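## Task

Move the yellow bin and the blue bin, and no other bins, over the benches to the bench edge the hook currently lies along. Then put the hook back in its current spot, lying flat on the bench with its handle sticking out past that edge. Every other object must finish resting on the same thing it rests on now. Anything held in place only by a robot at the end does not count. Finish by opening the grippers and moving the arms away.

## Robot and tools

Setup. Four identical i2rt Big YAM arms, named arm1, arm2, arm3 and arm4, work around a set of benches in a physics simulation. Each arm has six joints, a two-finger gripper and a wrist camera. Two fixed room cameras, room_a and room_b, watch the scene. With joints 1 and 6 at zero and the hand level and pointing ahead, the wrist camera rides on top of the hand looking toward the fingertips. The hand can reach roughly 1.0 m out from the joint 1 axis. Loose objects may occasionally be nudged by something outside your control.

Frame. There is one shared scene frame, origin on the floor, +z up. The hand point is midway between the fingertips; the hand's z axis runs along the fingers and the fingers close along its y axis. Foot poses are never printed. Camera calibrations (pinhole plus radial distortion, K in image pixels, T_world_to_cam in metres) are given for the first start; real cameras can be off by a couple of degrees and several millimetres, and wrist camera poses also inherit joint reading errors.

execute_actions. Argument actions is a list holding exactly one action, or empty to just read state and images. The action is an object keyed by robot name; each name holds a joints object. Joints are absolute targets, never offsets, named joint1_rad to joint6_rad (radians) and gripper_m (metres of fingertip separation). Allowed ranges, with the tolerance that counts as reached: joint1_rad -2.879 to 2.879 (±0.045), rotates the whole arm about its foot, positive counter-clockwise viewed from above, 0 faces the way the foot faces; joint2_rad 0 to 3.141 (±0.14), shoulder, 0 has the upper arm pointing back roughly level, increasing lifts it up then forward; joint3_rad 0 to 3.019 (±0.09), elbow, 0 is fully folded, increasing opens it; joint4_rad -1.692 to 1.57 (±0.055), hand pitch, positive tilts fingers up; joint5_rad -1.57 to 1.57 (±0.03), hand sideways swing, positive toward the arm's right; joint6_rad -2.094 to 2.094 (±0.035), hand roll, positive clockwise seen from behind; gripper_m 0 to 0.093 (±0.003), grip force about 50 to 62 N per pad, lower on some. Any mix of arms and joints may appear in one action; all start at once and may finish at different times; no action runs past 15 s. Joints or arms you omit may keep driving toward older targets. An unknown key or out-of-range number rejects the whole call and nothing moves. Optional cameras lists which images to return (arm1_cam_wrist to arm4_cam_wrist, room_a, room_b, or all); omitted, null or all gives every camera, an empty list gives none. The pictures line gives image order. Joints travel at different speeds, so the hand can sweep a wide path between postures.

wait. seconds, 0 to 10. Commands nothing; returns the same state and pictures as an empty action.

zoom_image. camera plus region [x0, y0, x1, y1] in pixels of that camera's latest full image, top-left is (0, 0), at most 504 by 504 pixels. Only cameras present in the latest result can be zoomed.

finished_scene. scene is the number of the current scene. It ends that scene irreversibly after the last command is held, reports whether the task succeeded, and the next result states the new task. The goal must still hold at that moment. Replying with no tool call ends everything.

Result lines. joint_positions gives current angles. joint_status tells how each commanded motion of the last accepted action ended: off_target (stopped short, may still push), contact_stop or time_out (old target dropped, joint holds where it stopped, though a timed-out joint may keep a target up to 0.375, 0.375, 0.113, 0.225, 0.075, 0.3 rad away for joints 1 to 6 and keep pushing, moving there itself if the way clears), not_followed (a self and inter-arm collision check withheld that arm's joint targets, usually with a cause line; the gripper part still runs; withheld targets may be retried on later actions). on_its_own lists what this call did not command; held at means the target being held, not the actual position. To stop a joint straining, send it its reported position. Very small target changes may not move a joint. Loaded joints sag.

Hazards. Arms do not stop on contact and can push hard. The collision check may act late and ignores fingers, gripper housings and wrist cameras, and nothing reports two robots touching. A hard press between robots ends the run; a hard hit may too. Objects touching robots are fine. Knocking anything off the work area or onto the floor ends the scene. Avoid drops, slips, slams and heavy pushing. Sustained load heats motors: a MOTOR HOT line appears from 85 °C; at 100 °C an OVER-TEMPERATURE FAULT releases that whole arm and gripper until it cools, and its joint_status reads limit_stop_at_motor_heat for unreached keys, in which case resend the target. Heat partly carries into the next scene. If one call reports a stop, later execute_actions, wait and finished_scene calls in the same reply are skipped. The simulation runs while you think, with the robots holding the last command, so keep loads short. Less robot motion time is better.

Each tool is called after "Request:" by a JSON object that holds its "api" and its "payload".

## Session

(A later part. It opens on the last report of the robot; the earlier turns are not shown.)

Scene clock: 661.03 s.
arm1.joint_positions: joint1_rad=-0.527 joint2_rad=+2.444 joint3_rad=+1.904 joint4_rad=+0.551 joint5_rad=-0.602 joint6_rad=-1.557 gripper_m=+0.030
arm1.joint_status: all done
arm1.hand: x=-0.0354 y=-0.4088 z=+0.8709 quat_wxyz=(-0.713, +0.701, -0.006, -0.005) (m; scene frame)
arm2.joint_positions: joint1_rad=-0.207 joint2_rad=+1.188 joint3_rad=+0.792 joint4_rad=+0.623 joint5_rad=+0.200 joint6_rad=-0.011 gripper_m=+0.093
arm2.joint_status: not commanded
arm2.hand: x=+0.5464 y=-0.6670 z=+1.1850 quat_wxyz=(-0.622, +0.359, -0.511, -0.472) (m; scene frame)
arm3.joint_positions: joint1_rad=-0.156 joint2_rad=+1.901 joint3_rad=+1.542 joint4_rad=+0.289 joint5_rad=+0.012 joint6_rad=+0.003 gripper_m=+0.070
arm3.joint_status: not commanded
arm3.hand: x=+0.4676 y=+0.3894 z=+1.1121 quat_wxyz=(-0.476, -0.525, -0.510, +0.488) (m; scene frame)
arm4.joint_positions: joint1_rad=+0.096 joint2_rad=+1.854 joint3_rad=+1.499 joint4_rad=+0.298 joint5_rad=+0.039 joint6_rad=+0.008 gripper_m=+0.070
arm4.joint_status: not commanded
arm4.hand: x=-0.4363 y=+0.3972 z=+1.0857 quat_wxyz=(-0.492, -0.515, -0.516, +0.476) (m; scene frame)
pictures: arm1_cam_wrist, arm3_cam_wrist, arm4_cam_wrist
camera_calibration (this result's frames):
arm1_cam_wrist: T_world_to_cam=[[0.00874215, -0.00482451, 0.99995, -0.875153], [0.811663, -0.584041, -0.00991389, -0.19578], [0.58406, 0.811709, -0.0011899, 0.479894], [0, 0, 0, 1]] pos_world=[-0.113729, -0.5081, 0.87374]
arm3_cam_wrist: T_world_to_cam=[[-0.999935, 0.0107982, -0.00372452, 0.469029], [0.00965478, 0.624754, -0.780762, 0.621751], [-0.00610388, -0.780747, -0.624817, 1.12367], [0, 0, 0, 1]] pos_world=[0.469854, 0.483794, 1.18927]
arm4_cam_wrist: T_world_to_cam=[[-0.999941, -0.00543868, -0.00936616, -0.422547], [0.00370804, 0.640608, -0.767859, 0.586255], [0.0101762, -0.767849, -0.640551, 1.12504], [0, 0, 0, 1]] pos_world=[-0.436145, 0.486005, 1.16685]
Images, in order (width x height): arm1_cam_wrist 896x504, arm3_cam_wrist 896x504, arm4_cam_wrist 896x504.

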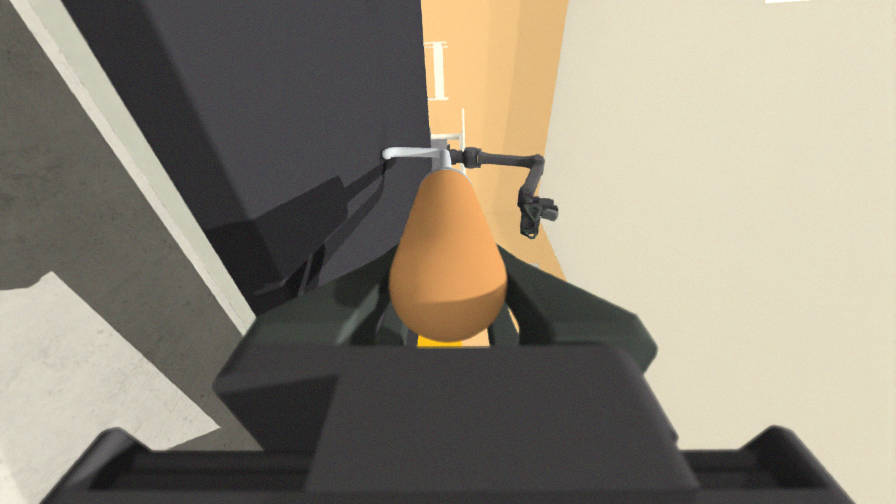

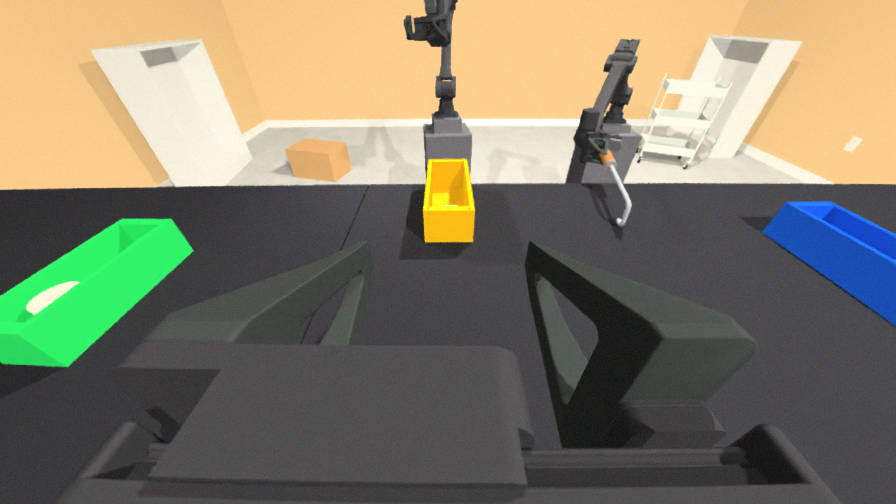

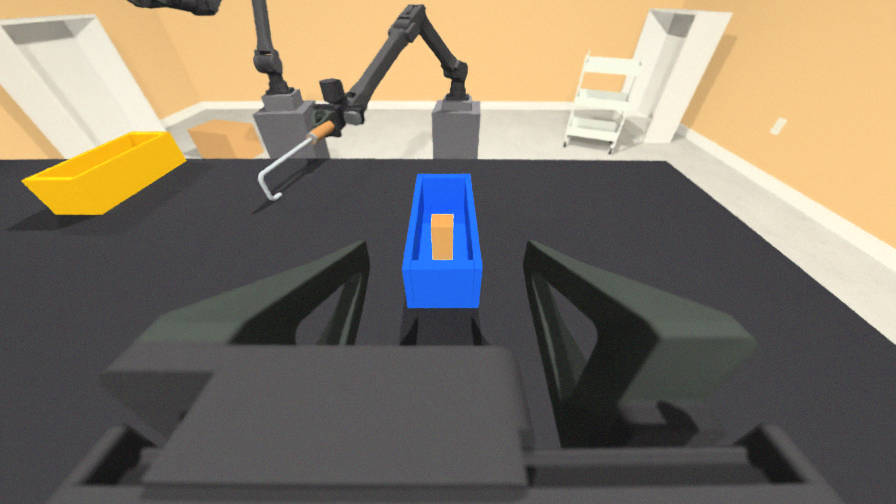

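Request:
{"api": "execute_actions", "payload": {"actions": [{"arm1":{"joints":{"joint1_rad":-0.03,"joint2_rad":2.07,"joint3_rad":1.65,"joint4_rad":0.56,"joint5_rad":-0.297}}}], "cameras": ["arm1_cam_wrist","arm4_cam_wrist","arm3_cam_wrist"]}}

Scene clock: 684.67 s.
arm1.joint_positions: joint1_rad=-0.033 joint2_rad=+2.082 joint3_rad=+1.641 joint4_rad=+0.541 joint5_rad=-0.299 joint6_rad=-1.623 gripper_m=+0.029
arm1.joint_status: all done
arm1.hand: x=-0.4214 y=-0.3560 z=+1.0338 quat_wxyz=(-0.742, +0.663, +0.089, -0.042) (m; scene frame)
arm2.joint_positions: joint1_rad=-0.207 joint2_rad=+1.188 joint3_rad=+0.792 joint4_rad=+0.623 joint5_rad=+0.200 joint6_rad=-0.011 gripper_m=+0.093
arm2.joint_status: not commanded
arm2.hand: x=+0.5464 y=-0.6670 z=+1.1850 quat_wxyz=(-0.622, +0.359, -0.511, -0.472) (m; scene frame)
arm3.joint_positions: joint1_rad=-0.156 joint2_rad=+1.901 joint3_rad=+1.542 joint4_rad=+0.289 joint5_rad=+0.012 joint6_rad=+0.003 gripper_m=+0.070
arm3.joint_status: not commanded
arm3.hand: x=+0.4676 y=+0.3894 z=+1.1121 quat_wxyz=(-0.476, -0.525, -0.510, +0.488) (m; scene frame)
arm4.joint_positions: joint1_rad=+0.096 joint2_rad=+1.854 joint3_rad=+1.499 joint4_rad=+0.298 joint5_rad=+0.039 joint6_rad=+0.008 gripper_m=+0.070
arm4.joint_status: not commanded
arm4.hand: x=-0.4363 y=+0.3972 z=+1.0857 quat_wxyz=(-0.492, -0.515, -0.516, +0.476) (m; scene frame)
pictures: arm1_cam_wrist, arm3_cam_wrist, arm4_cam_wrist
camera_calibration (this result's frames):
arm1_cam_wrist: T_world_to_cam=[[-0.0631979, -0.104078, 0.992559, -1.0924], [0.905258, -0.424661, 0.0131101, 0.222348], [0.420137, 0.89935, 0.121055, 0.498377], [0, 0, 0, 1]] pos_world=[-0.479706, -0.467489, 1.02103]
arm3_cam_wrist: T_world_to_cam=[[-0.999935, 0.0107982, -0.00372452, 0.469029], [0.00965478, 0.624754, -0.780762, 0.621751], [-0.00610388, -0.780747, -0.624817, 1.12367], [0, 0, 0, 1]] pos_world=[0.469854, 0.483794, 1.18927]
arm4_cam_wrist: T_world_to_cam=[[-0.999941, -0.00543868, -0.00936616, -0.422547], [0.00370804, 0.640608, -0.767859, 0.586255], [0.0101762, -0.767849, -0.640551, 1.12504], [0, 0, 0, 1]] pos_world=[-0.436145, 0.486005, 1.16685]
Images, in order (width x height): arm1_cam_wrist 896x504, arm3_cam_wrist 896x504, arm4_cam_wrist 896x504.

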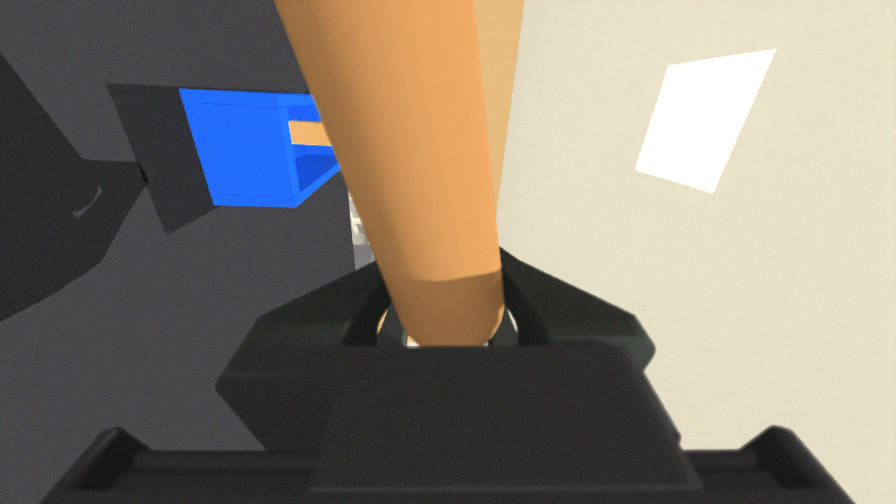

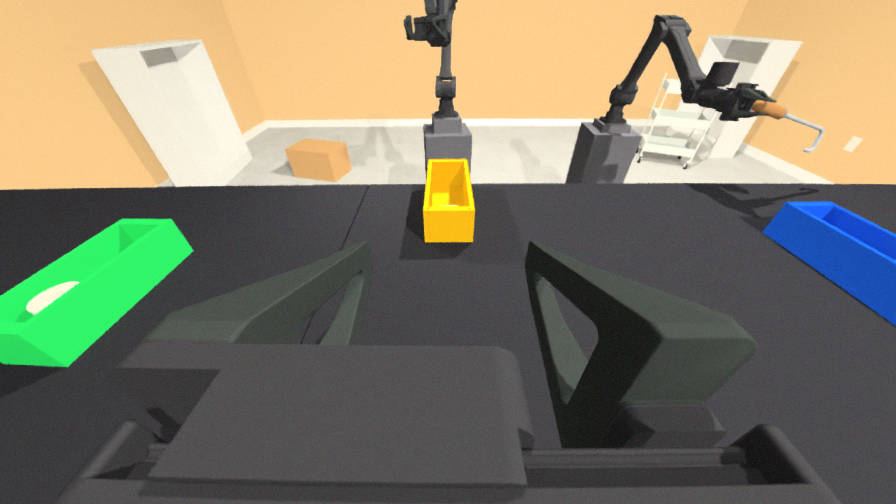

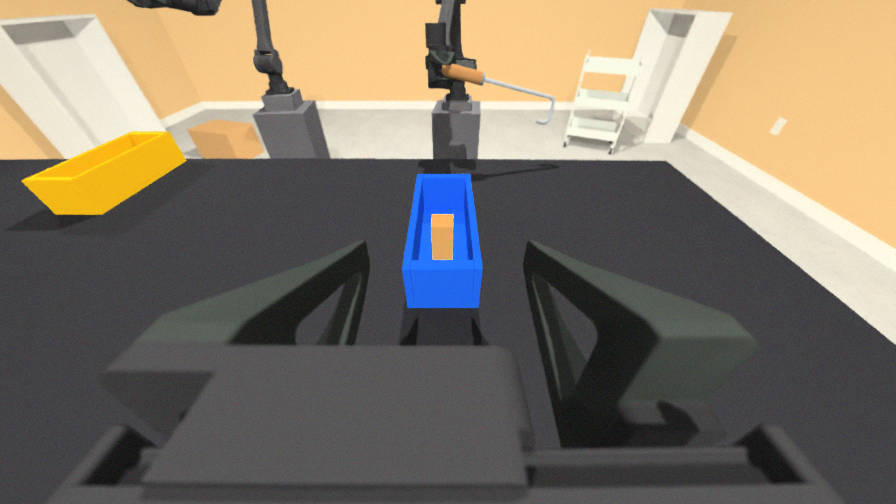

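Request:
{"api": "execute_actions", "payload": {"actions": [{"arm1":{"joints":{"joint1_rad":0.04,"joint2_rad":2.02,"joint3_rad":2.02,"joint4_rad":-0.31,"joint5_rad":0.0,"joint6_rad":-1.57}}}], "cameras": ["arm1_cam_wrist","arm4_cam_wrist","arm3_cam_wrist"]}}

Scene clock: 706.40 s.
arm1.joint_positions: joint1_rad=+0.047 joint2_rad=+2.029 joint3_rad=+1.960 joint4_rad=-0.315 joint5_rad=+0.004 joint6_rad=-1.611 gripper_m=+0.029
arm1.joint_status: joint6_rad time_out (moved +0.012 of +0.053); the others done
arm1.on_its_own: joint6_rad reads -1.611 and still pushes toward -1.570 since a time_out
arm1.hand: x=-0.4380 y=-0.3467 z=+1.0674 quat_wxyz=(-0.562, +0.827, +0.001, +0.018) (m; scene frame)
arm2.joint_positions: joint1_rad=-0.207 joint2_rad=+1.188 joint3_rad=+0.792 joint4_rad=+0.623 joint5_rad=+0.200 joint6_rad=-0.011 gripper_m=+0.093
arm2.joint_status: not commanded
arm2.hand: x=+0.5464 y=-0.6670 z=+1.1850 quat_wxyz=(-0.622, +0.359, -0.511, -0.472) (m; scene frame)
arm3.joint_positions: joint1_rad=-0.156 joint2_rad=+1.901 joint3_rad=+1.542 joint4_rad=+0.289 joint5_rad=+0.012 joint6_rad=+0.003 gripper_m=+0.070
arm3.joint_status: not commanded
arm3.hand: x=+0.4676 y=+0.3894 z=+1.1121 quat_wxyz=(-0.476, -0.525, -0.510, +0.488) (m; scene frame)
arm4.joint_positions: joint1_rad=+0.096 joint2_rad=+1.854 joint3_rad=+1.499 joint4_rad=+0.298 joint5_rad=+0.039 joint6_rad=+0.008 gripper_m=+0.070
arm4.joint_status: not commanded
arm4.hand: x=-0.4363 y=+0.3972 z=+1.0857 quat_wxyz=(-0.492, -0.515, -0.516, +0.476) (m; scene frame)
pictures: arm1_cam_wrist, arm3_cam_wrist, arm4_cam_wrist
camera_calibration (this result's frames):
arm1_cam_wrist: T_world_to_cam=[[-0.0273485, 0.380989, 0.924175, -0.86897], [0.794803, -0.552414, 0.251251, -0.105982], [0.606251, 0.741408, -0.287703, 0.955988], [0, 0, 0, 1]] pos_world=[-0.519099, -0.436255, 1.10475]
arm3_cam_wrist: T_world_to_cam=[[-0.999935, 0.0107982, -0.00372452, 0.469029], [0.00965478, 0.624754, -0.780762, 0.621751], [-0.00610388, -0.780747, -0.624817, 1.12367], [0, 0, 0, 1]] pos_world=[0.469854, 0.483794, 1.18927]
arm4_cam_wrist: T_world_to_cam=[[-0.999941, -0.00543868, -0.00936616, -0.422547], [0.00370804, 0.640608, -0.767859, 0.586255], [0.0101762, -0.767849, -0.640551, 1.12504], [0, 0, 0, 1]] pos_world=[-0.436145, 0.486005, 1.16685]
Images, in order (width x height): arm1_cam_wrist 896x504, arm3_cam_wrist 896x504, arm4_cam_wrist 896x504.

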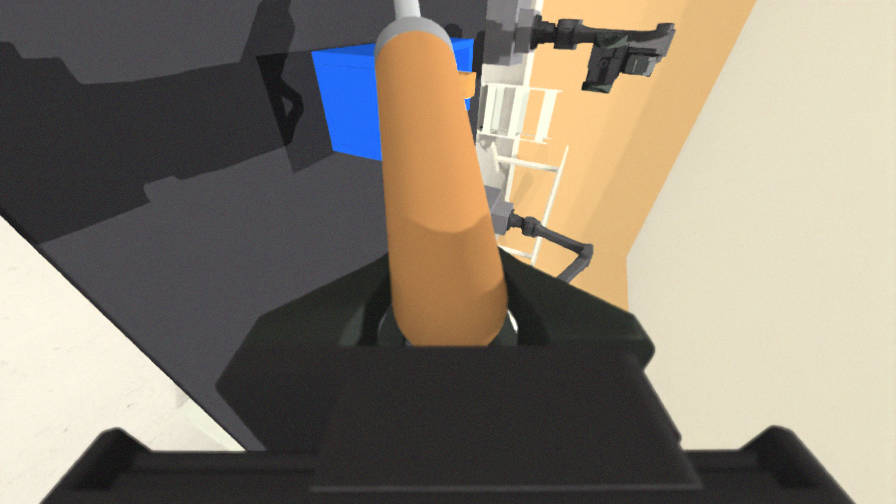

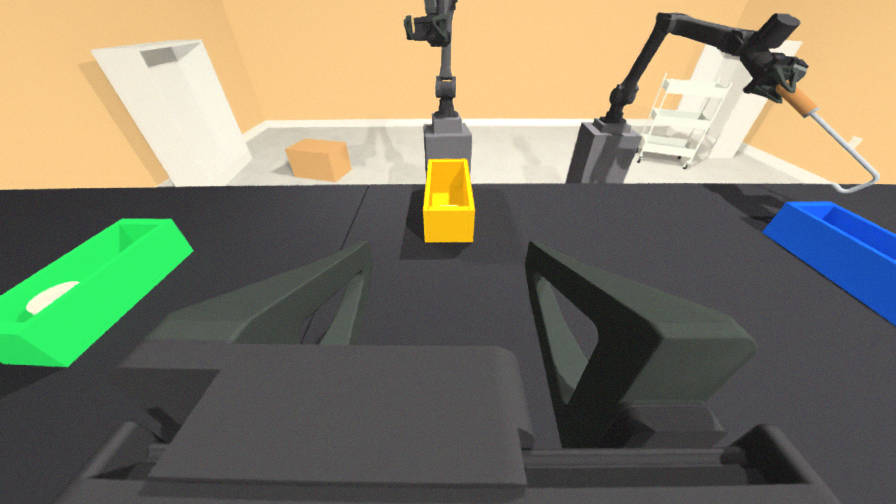

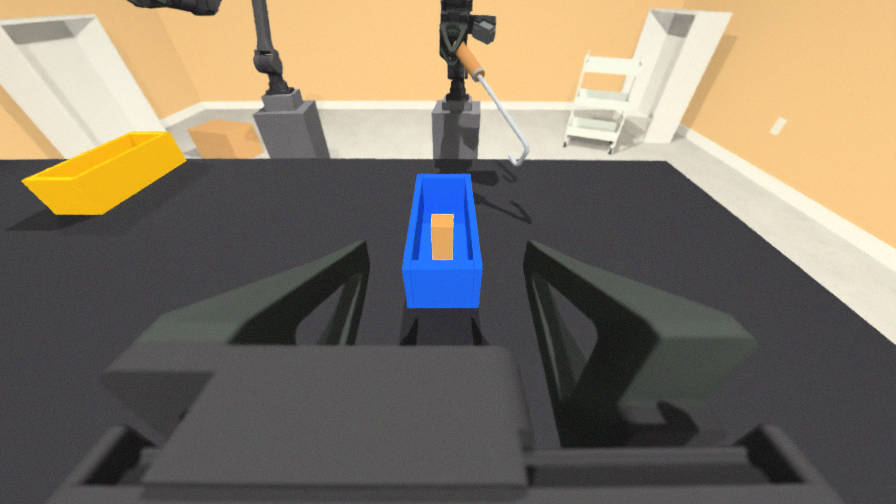

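Request:
{"api": "execute_actions", "payload": {"actions": [], "cameras": ["arm1_cam_wrist","arm4_cam_wrist","arm3_cam_wrist"]}}

Scene clock: 709.50 s.
arm1.joint_positions: joint1_rad=+0.047 joint2_rad=+2.029 joint3_rad=+1.960 joint4_rad=-0.315 joint5_rad=+0.004 joint6_rad=-1.611 gripper_m=+0.029
arm1.joint_status: joint6_rad time_out (moved +0.012 of +0.053); the others done
arm1.on_its_own: joint6_rad reads -1.611 and still pushes toward -1.570 since a time_out
arm1.hand: x=-0.4380 y=-0.3467 z=+1.0674 quat_wxyz=(-0.562, +0.827, +0.001, +0.018) (m; scene frame)
arm2.joint_positions: joint1_rad=-0.207 joint2_rad=+1.188 joint3_rad=+0.792 joint4_rad=+0.623 joint5_rad=+0.200 joint6_rad=-0.011 gripper_m=+0.093
arm2.joint_status: not commanded
arm2.hand: x=+0.5464 y=-0.6670 z=+1.1850 quat_wxyz=(-0.622, +0.359, -0.511, -0.472) (m; scene frame)
arm3.joint_positions: joint1_rad=-0.156 joint2_rad=+1.901 joint3_rad=+1.542 joint4_rad=+0.289 joint5_rad=+0.012 joint6_rad=+0.003 gripper_m=+0.070
arm3.joint_status: not commanded
arm3.hand: x=+0.4676 y=+0.3894 z=+1.1121 quat_wxyz=(-0.476, -0.525, -0.510, +0.488) (m; scene frame)
arm4.joint_positions: joint1_rad=+0.096 joint2_rad=+1.854 joint3_rad=+1.499 joint4_rad=+0.298 joint5_rad=+0.039 joint6_rad=+0.008 gripper_m=+0.070
arm4.joint_status: not commanded
arm4.hand: x=-0.4363 y=+0.3972 z=+1.0857 quat_wxyz=(-0.492, -0.515, -0.516, +0.476) (m; scene frame)
pictures: arm1_cam_wrist, arm3_cam_wrist, arm4_cam_wrist
camera_calibration (this result's frames):
arm1_cam_wrist: T_world_to_cam=[[-0.0273485, 0.380989, 0.924175, -0.86897], [0.794803, -0.552414, 0.251251, -0.105982], [0.606251, 0.741408, -0.287703, 0.955988], [0, 0, 0, 1]] pos_world=[-0.519099, -0.436255, 1.10475]
arm3_cam_wrist: T_world_to_cam=[[-0.999935, 0.0107982, -0.00372452, 0.469029], [0.00965478, 0.624754, -0.780762, 0.621751], [-0.00610388, -0.780747, -0.624817, 1.12367], [0, 0, 0, 1]] pos_world=[0.469854, 0.483794, 1.18927]
arm4_cam_wrist: T_world_to_cam=[[-0.999941, -0.00543868, -0.00936616, -0.422547], [0.00370804, 0.640608, -0.767859, 0.586255], [0.0101762, -0.767849, -0.640551, 1.12504], [0, 0, 0, 1]] pos_world=[-0.436145, 0.486005, 1.16685]
Images, in order (width x height): arm1_cam_wrist 896x504, arm3_cam_wrist 896x504, arm4_cam_wrist 896x504.

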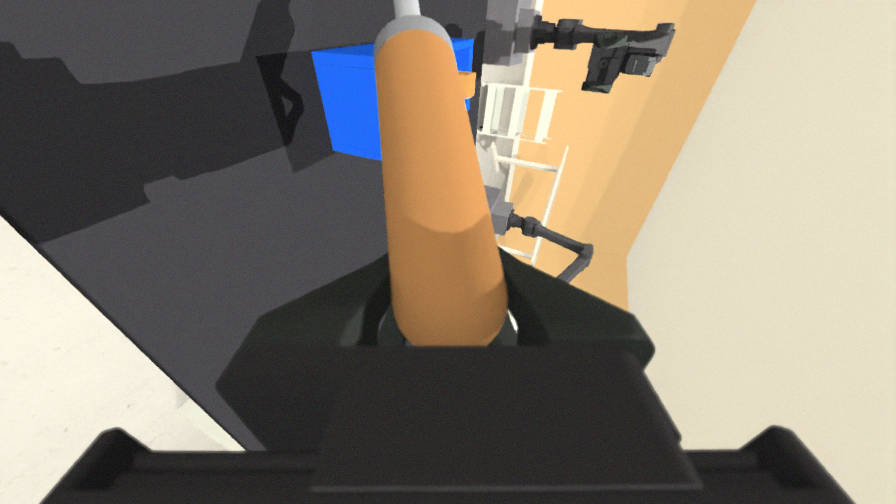

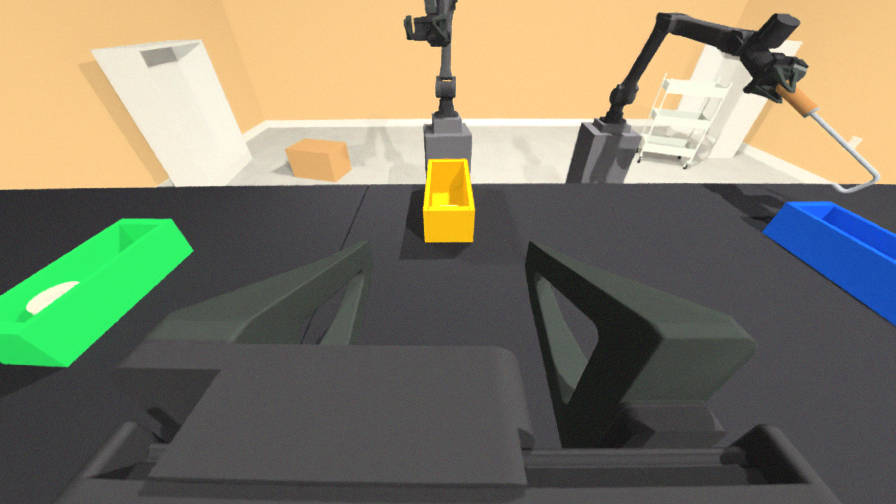

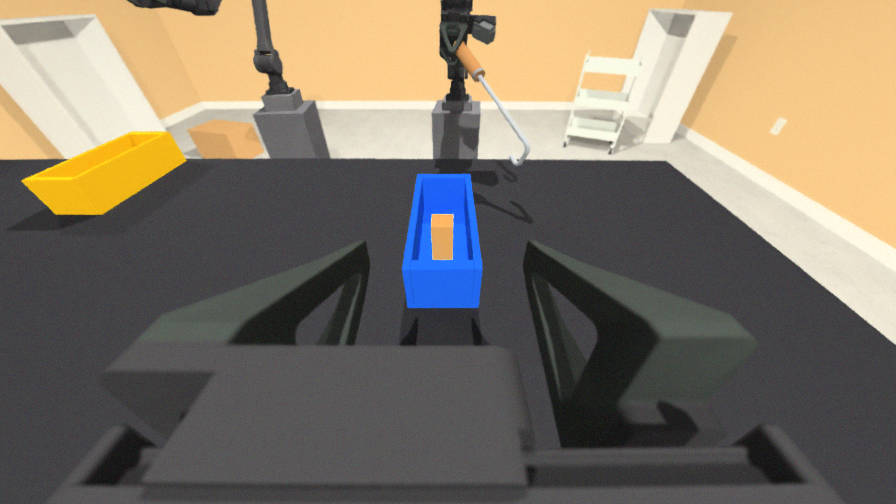

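Request:
{"api": "execute_actions", "payload": {"actions": [{"arm1":{"joints":{"joint1_rad":0.08,"joint4_rad":-0.13,"joint5_rad":0.41,"joint6_rad":-1.59}}}], "cameras": ["arm1_cam_wrist","arm4_cam_wrist","arm3_cam_wrist"]}}

Scene clock: 735.17 s.
arm1.joint_positions: joint1_rad=+0.081 joint2_rad=+2.030 joint3_rad=+1.960 joint4_rad=-0.182 joint5_rad=+0.410 joint6_rad=-1.619 gripper_m=+0.029
arm1.joint_status: all done
arm1.hand: x=-0.3994 y=-0.3496 z=+1.1011 quat_wxyz=(-0.599, +0.775, -0.107, +0.171) (m; scene frame)
arm2.joint_positions: joint1_rad=-0.207 joint2_rad=+1.188 joint3_rad=+0.792 joint4_rad=+0.623 joint5_rad=+0.200 joint6_rad=-0.011 gripper_m=+0.093
arm2.joint_status: not commanded
arm2.hand: x=+0.5464 y=-0.6670 z=+1.1850 quat_wxyz=(-0.622, +0.359, -0.511, -0.472) (m; scene frame)
arm3.joint_positions: joint1_rad=-0.156 joint2_rad=+1.901 joint3_rad=+1.542 joint4_rad=+0.289 joint5_rad=+0.012 joint6_rad=+0.003 gripper_m=+0.070
arm3.joint_status: not commanded
arm3.hand: x=+0.4676 y=+0.3894 z=+1.1121 quat_wxyz=(-0.476, -0.525, -0.510, +0.488) (m; scene frame)
arm4.joint_positions: joint1_rad=+0.096 joint2_rad=+1.854 joint3_rad=+1.499 joint4_rad=+0.298 joint5_rad=+0.039 joint6_rad=+0.008 gripper_m=+0.070
arm4.joint_status: not commanded
arm4.hand: x=-0.4363 y=+0.3972 z=+1.0857 quat_wxyz=(-0.492, -0.515, -0.516, +0.476) (m; scene frame)
pictures: arm1_cam_wrist, arm3_cam_wrist, arm4_cam_wrist
camera_calibration (this result's frames):
arm1_cam_wrist: T_world_to_cam=[[-0.0384963, 0.273937, 0.960977, -0.98031], [0.517026, -0.817494, 0.253747, -0.353088], [0.855104, 0.506618, -0.110162, 0.766271], [0, 0, 0, 1]] pos_world=[-0.510424, -0.408311, 1.11606]
arm3_cam_wrist: T_world_to_cam=[[-0.999935, 0.0107982, -0.00372452, 0.469029], [0.00965478, 0.624754, -0.780762, 0.621751], [-0.00610388, -0.780747, -0.624817, 1.12367], [0, 0, 0, 1]] pos_world=[0.469854, 0.483794, 1.18927]
arm4_cam_wrist: T_world_to_cam=[[-0.999941, -0.00543868, -0.00936616, -0.422547], [0.00370804, 0.640608, -0.767859, 0.586255], [0.0101762, -0.767849, -0.640551, 1.12504], [0, 0, 0, 1]] pos_world=[-0.436145, 0.486005, 1.16685]
Images, in order (width x height): arm1_cam_wrist 896x504, arm3_cam_wrist 896x504, arm4_cam_wrist 896x504.

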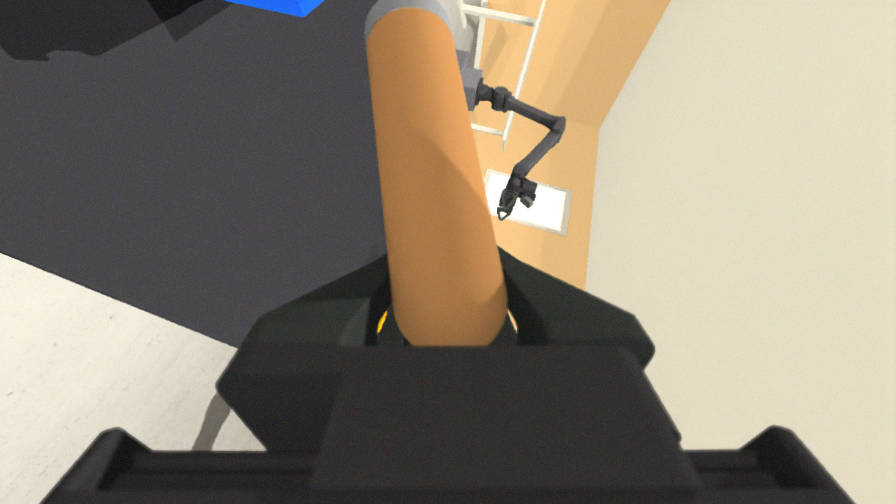

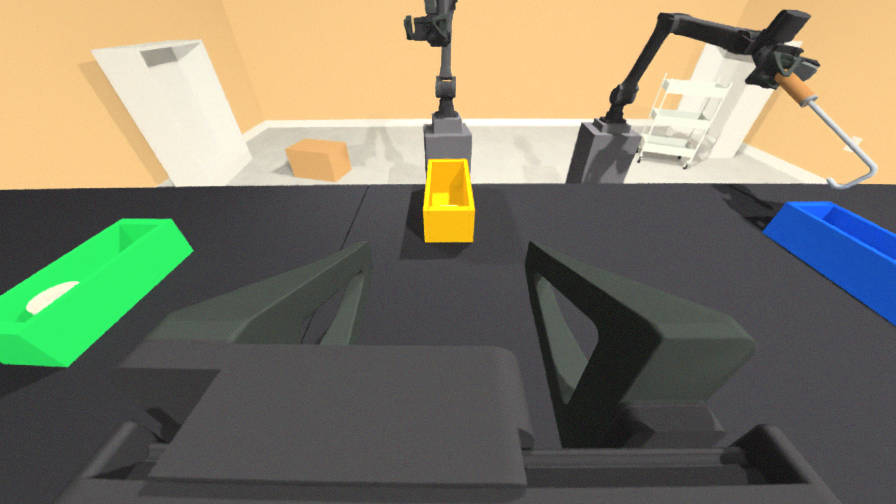

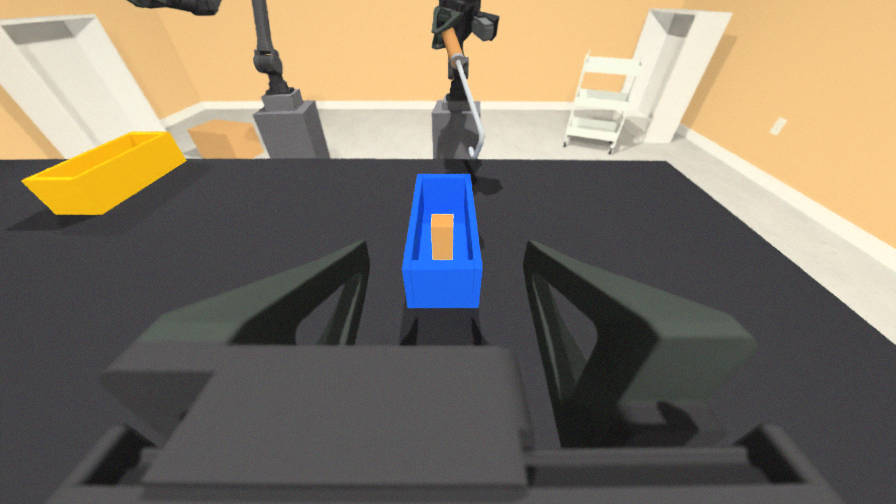

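Request:
{"api": "execute_actions", "payload": {"actions": [{"arm1":{"joints":{"joint2_rad":2.10,"joint4_rad":0.16,"joint5_rad":0.58,"joint6_rad":-1.60}}}], "cameras": ["arm1_cam_wrist","arm4_cam_wrist","arm3_cam_wrist"]}}

Scene clock: 763.43 s.
arm1.joint_positions: joint1_rad=+0.081 joint2_rad=+2.119 joint3_rad=+1.960 joint4_rad=+0.109 joint5_rad=+0.581 joint6_rad=-1.636 gripper_m=+0.029
arm1.joint_status: joint6_rad off_target (ended at -1.636, target -1.600); the others done
arm1.hand: x=-0.3735 y=-0.3336 z=+1.0926 quat_wxyz=(-0.656, +0.699, -0.176, +0.224) (m; scene frame)
arm2.joint_positions: joint1_rad=-0.207 joint2_rad=+1.188 joint3_rad=+0.792 joint4_rad=+0.623 joint5_rad=+0.200 joint6_rad=-0.011 gripper_m=+0.093
arm2.joint_status: not commanded
arm2.hand: x=+0.5464 y=-0.6670 z=+1.1850 quat_wxyz=(-0.622, +0.359, -0.511, -0.472) (m; scene frame)
arm3.joint_positions: joint1_rad=-0.156 joint2_rad=+1.901 joint3_rad=+1.542 joint4_rad=+0.289 joint5_rad=+0.012 joint6_rad=+0.003 gripper_m=+0.070
arm3.joint_status: not commanded
arm3.hand: x=+0.4676 y=+0.3894 z=+1.1121 quat_wxyz=(-0.476, -0.525, -0.510, +0.488) (m; scene frame)
arm4.joint_positions: joint1_rad=+0.096 joint2_rad=+1.854 joint3_rad=+1.499 joint4_rad=+0.298 joint5_rad=+0.039 joint6_rad=+0.008 gripper_m=+0.070
arm4.joint_status: not commanded
arm4.hand: x=-0.4363 y=+0.3972 z=+1.0857 quat_wxyz=(-0.492, -0.515, -0.516, +0.476) (m; scene frame)
pictures: arm1_cam_wrist, arm3_cam_wrist, arm4_cam_wrist
camera_calibration (this result's frames):
arm1_cam_wrist: T_world_to_cam=[[-0.0449384, 0.091982, 0.994746, -1.07554], [0.362228, -0.926488, 0.102034, -0.279686], [0.931006, 0.36491, 0.00831644, 0.586664], [0, 0, 0, 1]] pos_world=[-0.493211, -0.374274, 1.09355]
arm3_cam_wrist: T_world_to_cam=[[-0.999935, 0.0107982, -0.00372452, 0.469029], [0.00965478, 0.624754, -0.780762, 0.621751], [-0.00610388, -0.780747, -0.624817, 1.12367], [0, 0, 0, 1]] pos_world=[0.469854, 0.483794, 1.18927]
arm4_cam_wrist: T_world_to_cam=[[-0.999941, -0.00543868, -0.00936616, -0.422547], [0.00370804, 0.640608, -0.767859, 0.586255], [0.0101762, -0.767849, -0.640551, 1.12504], [0, 0, 0, 1]] pos_world=[-0.436145, 0.486005, 1.16685]
Images, in order (width x height): arm1_cam_wrist 896x504, arm3_cam_wrist 896x504, arm4_cam_wrist 896x504.

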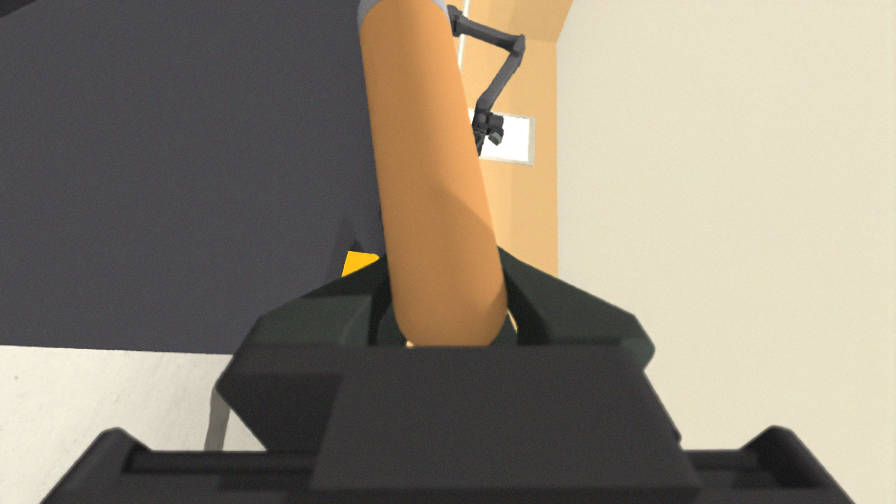

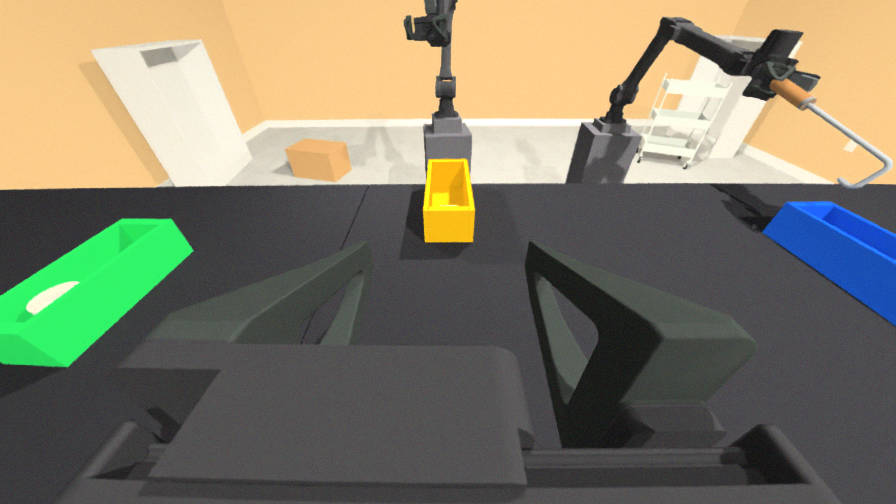

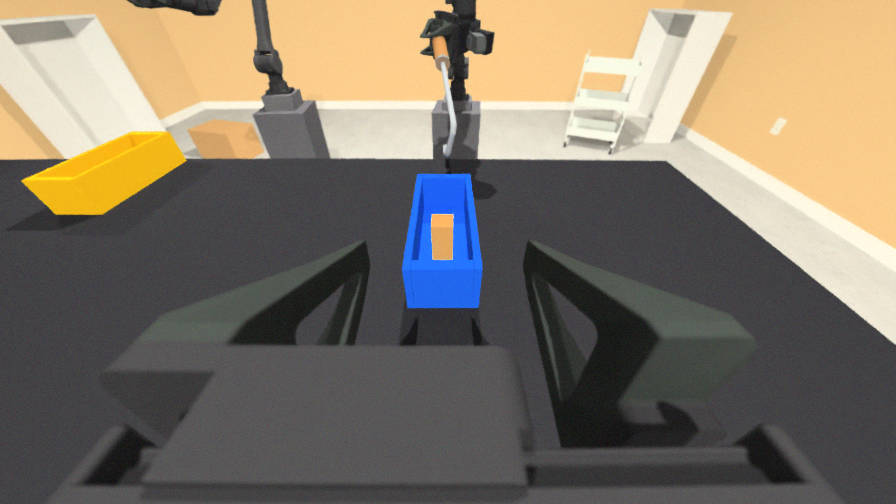

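Request:
{"api": "zoom_image", "payload": {"camera": "arm3_cam_wrist", "region": [716, 20, 896, 260]}}

Request:
{"api": "zoom_image", "payload": {"camera": "arm4_cam_wrist", "region": [380, 0, 520, 200]}}

Region (716, 20, 896, 260) of arm3_cam_wrist's 896x504 image, scaled by 2.100, with more detail than that image has; it fills the left 378 columns of this view, and the rest is white.

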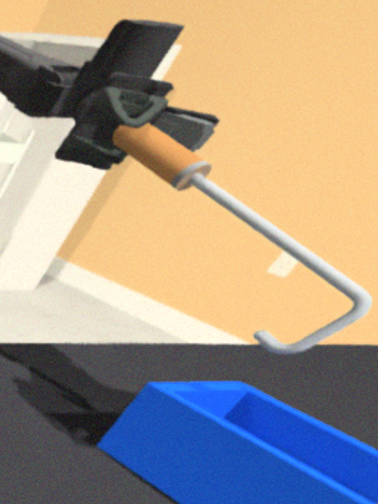

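Region (380, 0, 520, 200) of arm4_cam_wrist's 896x504 image, scaled by 2.520, with more detail than that image has; it fills the left 353 columns of this view, and the rest is white.

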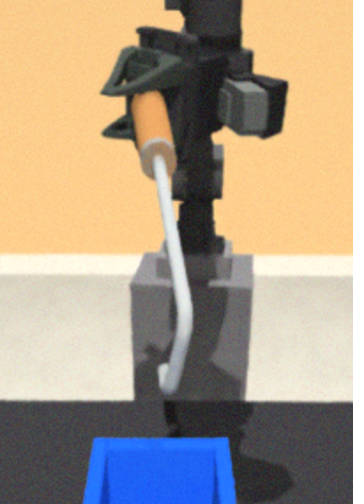

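Request:
{"api": "execute_actions", "payload": {"actions": [{"arm1":{"joints":{"joint2_rad":2.385,"joint4_rad":0.56,"joint6_rad":-1.62}}}], "cameras": ["arm1_cam_wrist","arm4_cam_wrist","arm3_cam_wrist"]}}

Scene clock: 787.03 s.
arm1.joint_positions: joint1_rad=+0.081 joint2_rad=+2.428 joint3_rad=+1.969 joint4_rad=+0.514 joint5_rad=+0.581 joint6_rad=-1.651 gripper_m=+0.028
arm1.joint_status: all done
arm1.hand: x=-0.3750 y=-0.2915 z=+0.9159 quat_wxyz=(-0.690, +0.665, -0.183, +0.220) (m; scene frame)
arm2.joint_positions: joint1_rad=-0.207 joint2_rad=+1.188 joint3_rad=+0.792 joint4_rad=+0.623 joint5_rad=+0.200 joint6_rad=-0.011 gripper_m=+0.093
arm2.joint_status: not commanded
arm2.hand: x=+0.5464 y=-0.6670 z=+1.1850 quat_wxyz=(-0.622, +0.359, -0.511, -0.472) (m; scene frame)
arm3.joint_positions: joint1_rad=-0.156 joint2_rad=+1.901 joint3_rad=+1.542 joint4_rad=+0.289 joint5_rad=+0.012 joint6_rad=+0.003 gripper_m=+0.070
arm3.joint_status: not commanded
arm3.hand: x=+0.4676 y=+0.3894 z=+1.1121 quat_wxyz=(-0.476, -0.525, -0.510, +0.488) (m; scene frame)
arm4.joint_positions: joint1_rad=+0.096 joint2_rad=+1.854 joint3_rad=+1.499 joint4_rad=+0.298 joint5_rad=+0.039 joint6_rad=+0.008 gripper_m=+0.070
arm4.joint_status: not commanded
arm4.hand: x=-0.4363 y=+0.3972 z=+1.0857 quat_wxyz=(-0.492, -0.515, -0.516, +0.476) (m; scene frame)
pictures: arm1_cam_wrist, arm3_cam_wrist, arm4_cam_wrist
camera_calibration (this result's frames):
arm1_cam_wrist: T_world_to_cam=[[-0.0575176, -0.00485712, 0.998333, -0.940007], [0.36067, -0.932552, 0.0162425, -0.145865], [0.930918, 0.361003, 0.05539, 0.529889], [0, 0, 0, 1]] pos_world=[-0.494741, -0.331885, 0.911458]
arm3_cam_wrist: T_world_to_cam=[[-0.999935, 0.0107982, -0.00372452, 0.469029], [0.00965478, 0.624754, -0.780762, 0.621751], [-0.00610388, -0.780747, -0.624817, 1.12367], [0, 0, 0, 1]] pos_world=[0.469854, 0.483794, 1.18927]
arm4_cam_wrist: T_world_to_cam=[[-0.999941, -0.00543868, -0.00936616, -0.422547], [0.00370804, 0.640608, -0.767859, 0.586255], [0.0101762, -0.767849, -0.640551, 1.12504], [0, 0, 0, 1]] pos_world=[-0.436145, 0.486005, 1.16685]
Images, in order (width x height): arm1_cam_wrist 896x504, arm3_cam_wrist 896x504, arm4_cam_wrist 896x504.

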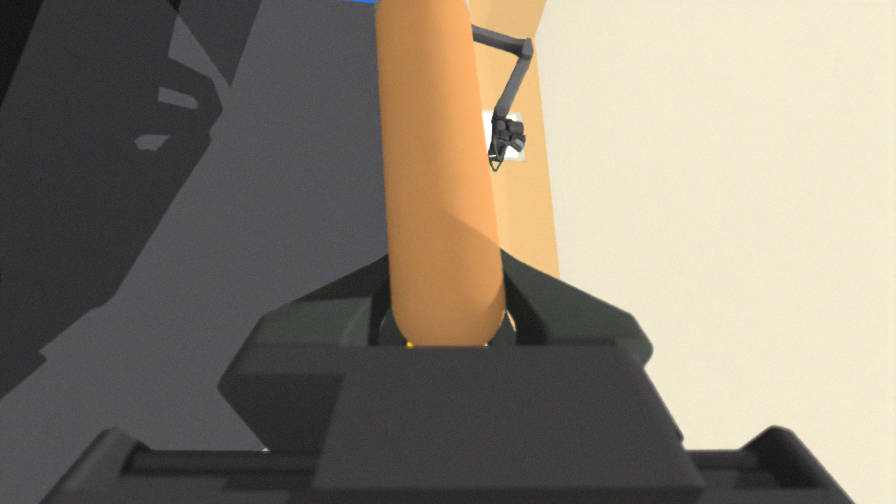

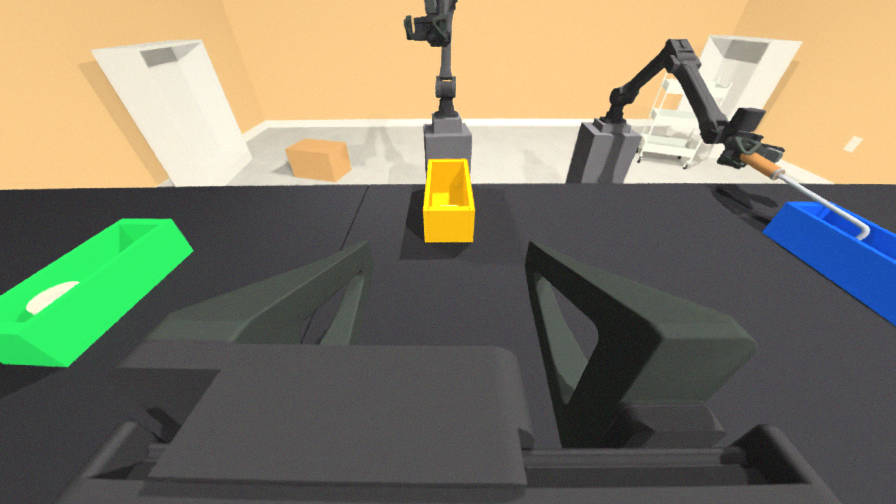

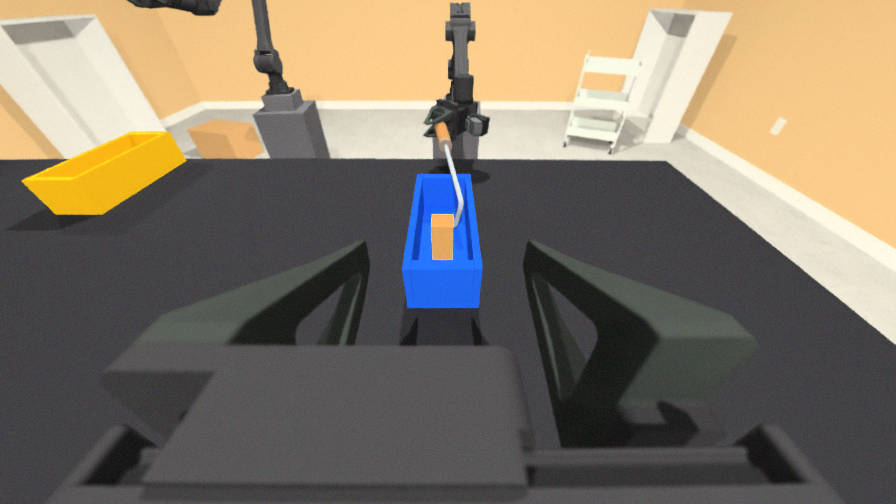

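Request:
{"api": "execute_actions", "payload": {"actions": [{"arm1":{"joints":{"joint1_rad":0.05,"joint2_rad":2.42,"joint3_rad":1.67,"joint4_rad":0.78,"joint5_rad":0.3}}}], "cameras": ["arm4_cam_wrist","arm3_cam_wrist"]}}

Scene clock: 815.90 s.
arm1.joint_positions: joint1_rad=+0.048 joint2_rad=+2.406 joint3_rad=+1.697 joint4_rad=+0.796 joint5_rad=+0.306 joint6_rad=-1.586 gripper_m=+0.028
arm1.joint_status: all done
arm1.hand: x=-0.3891 y=-0.3305 z=+0.8526 quat_wxyz=(-0.729, +0.664, -0.120, +0.116) (m; scene frame)
arm2.joint_positions: joint1_rad=-0.207 joint2_rad=+1.188 joint3_rad=+0.792 joint4_rad=+0.623 joint5_rad=+0.200 joint6_rad=-0.011 gripper_m=+0.093
arm2.joint_status: not commanded
arm2.hand: x=+0.5464 y=-0.6670 z=+1.1850 quat_wxyz=(-0.622, +0.359, -0.511, -0.472) (m; scene frame)
arm3.joint_positions: joint1_rad=-0.156 joint2_rad=+1.901 joint3_rad=+1.542 joint4_rad=+0.289 joint5_rad=+0.012 joint6_rad=+0.003 gripper_m=+0.070
arm3.joint_status: not commanded
arm3.hand: x=+0.4676 y=+0.3894 z=+1.1121 quat_wxyz=(-0.476, -0.525, -0.510, +0.488) (m; scene frame)
arm4.joint_positions: joint1_rad=+0.096 joint2_rad=+1.854 joint3_rad=+1.499 joint4_rad=+0.298 joint5_rad=+0.039 joint6_rad=+0.008 gripper_m=+0.070
arm4.joint_status: not commanded
arm4.hand: x=-0.4363 y=+0.3972 z=+1.0857 quat_wxyz=(-0.492, -0.515, -0.516, +0.476) (m; scene frame)
pictures: arm3_cam_wrist, arm4_cam_wrist
camera_calibration (this result's frames):
arm3_cam_wrist: T_world_to_cam=[[-0.999935, 0.0107982, -0.00372452, 0.469029], [0.00965478, 0.624754, -0.780762, 0.621751], [-0.00610388, -0.780747, -0.624817, 1.12367], [0, 0, 0, 1]] pos_world=[0.469854, 0.483794, 1.18927]
arm4_cam_wrist: T_world_to_cam=[[-0.999941, -0.00543868, -0.00936616, -0.422547], [0.00370804, 0.640608, -0.767859, 0.586255], [0.0101762, -0.767849, -0.640551, 1.12504], [0, 0, 0, 1]] pos_world=[-0.436145, 0.486005, 1.16685]
Images, in order (width x height): arm3_cam_wrist 896x504, arm4_cam_wrist 896x504.

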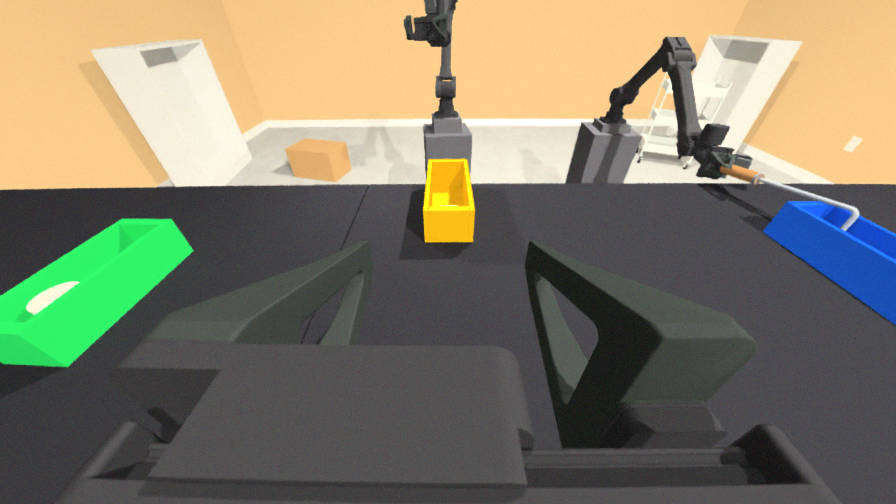

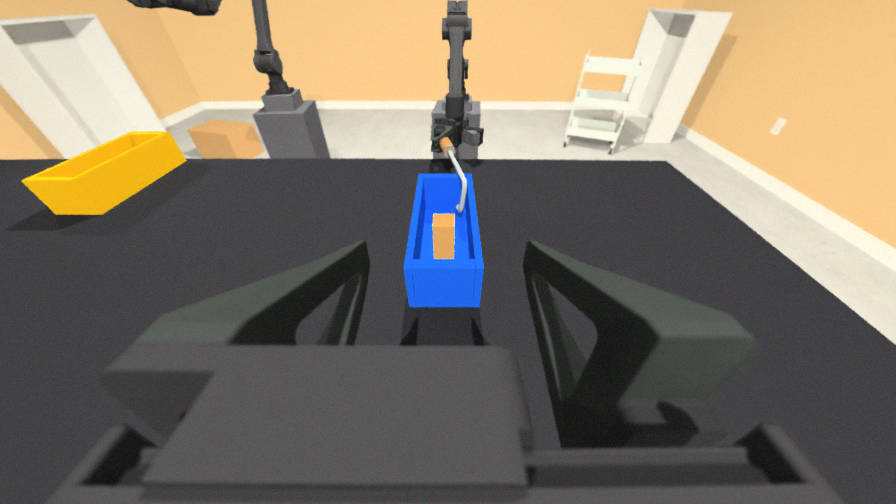

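Request:
{"api": "execute_actions", "payload": {"actions": [{"arm1":{"joints":{"joint1_rad":0.015,"joint2_rad":2.20,"joint3_rad":1.40,"joint4_rad":0.68}}}], "cameras": ["arm4_cam_wrist","arm3_cam_wrist"]}}

Scene clock: 828.30 s.
arm1.joint_positions: joint1_rad=+0.019 joint2_rad=+2.183 joint3_rad=+1.428 joint4_rad=+0.709 joint5_rad=+0.301 joint6_rad=-1.580 gripper_m=+0.028
arm1.joint_status: all done
arm1.hand: x=-0.3679 y=-0.3971 z=+0.8744 quat_wxyz=(-0.682, +0.710, -0.124, +0.128) (m; scene frame)
arm2.joint_positions: joint1_rad=-0.207 joint2_rad=+1.188 joint3_rad=+0.792 joint4_rad=+0.623 joint5_rad=+0.200 joint6_rad=-0.011 gripper_m=+0.093
arm2.joint_status: not commanded
arm2.hand: x=+0.5464 y=-0.6670 z=+1.1850 quat_wxyz=(-0.622, +0.359, -0.511, -0.472) (m; scene frame)
arm3.joint_positions: joint1_rad=-0.156 joint2_rad=+1.901 joint3_rad=+1.542 joint4_rad=+0.289 joint5_rad=+0.012 joint6_rad=+0.003 gripper_m=+0.070
arm3.joint_status: not commanded
arm3.hand: x=+0.4676 y=+0.3894 z=+1.1121 quat_wxyz=(-0.476, -0.525, -0.510, +0.488) (m; scene frame)
arm4.joint_positions: joint1_rad=+0.096 joint2_rad=+1.854 joint3_rad=+1.499 joint4_rad=+0.298 joint5_rad=+0.039 joint6_rad=+0.008 gripper_m=+0.070
arm4.joint_status: not commanded
arm4.hand: x=-0.4363 y=+0.3972 z=+1.0857 quat_wxyz=(-0.492, -0.515, -0.516, +0.476) (m; scene frame)
pictures: arm3_cam_wrist, arm4_cam_wrist
camera_calibration (this result's frames):
arm3_cam_wrist: T_world_to_cam=[[-0.999935, 0.0107982, -0.00372452, 0.469029], [0.00965478, 0.624754, -0.780762, 0.621751], [-0.00610388, -0.780747, -0.624817, 1.12367], [0, 0, 0, 1]] pos_world=[0.469854, 0.483794, 1.18927]
arm4_cam_wrist: T_world_to_cam=[[-0.999941, -0.00543868, -0.00936616, -0.422547], [0.00370804, 0.640608, -0.767859, 0.586255], [0.0101762, -0.767849, -0.640551, 1.12504], [0, 0, 0, 1]] pos_world=[-0.436145, 0.486005, 1.16685]
Images, in order (width x height): arm3_cam_wrist 896x504, arm4_cam_wrist 896x504.

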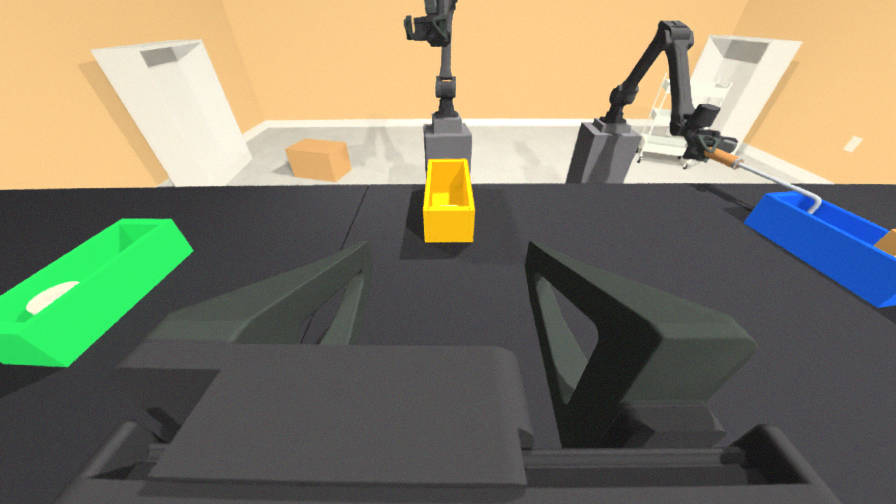

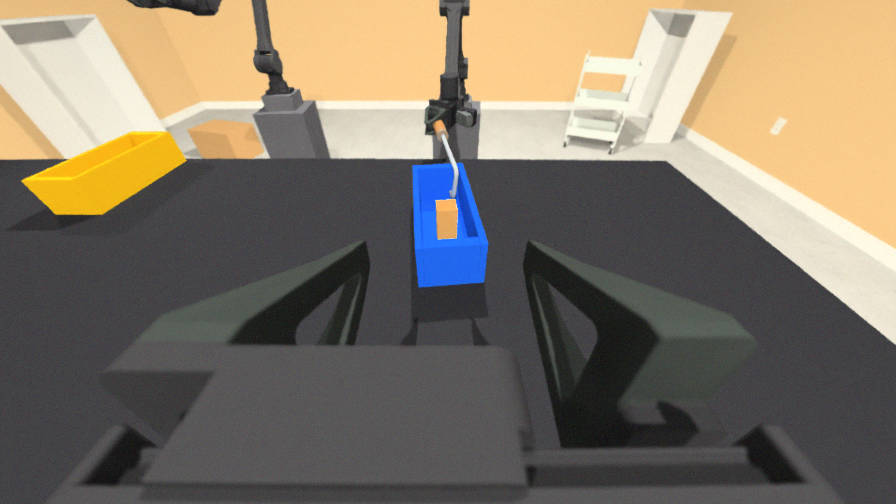

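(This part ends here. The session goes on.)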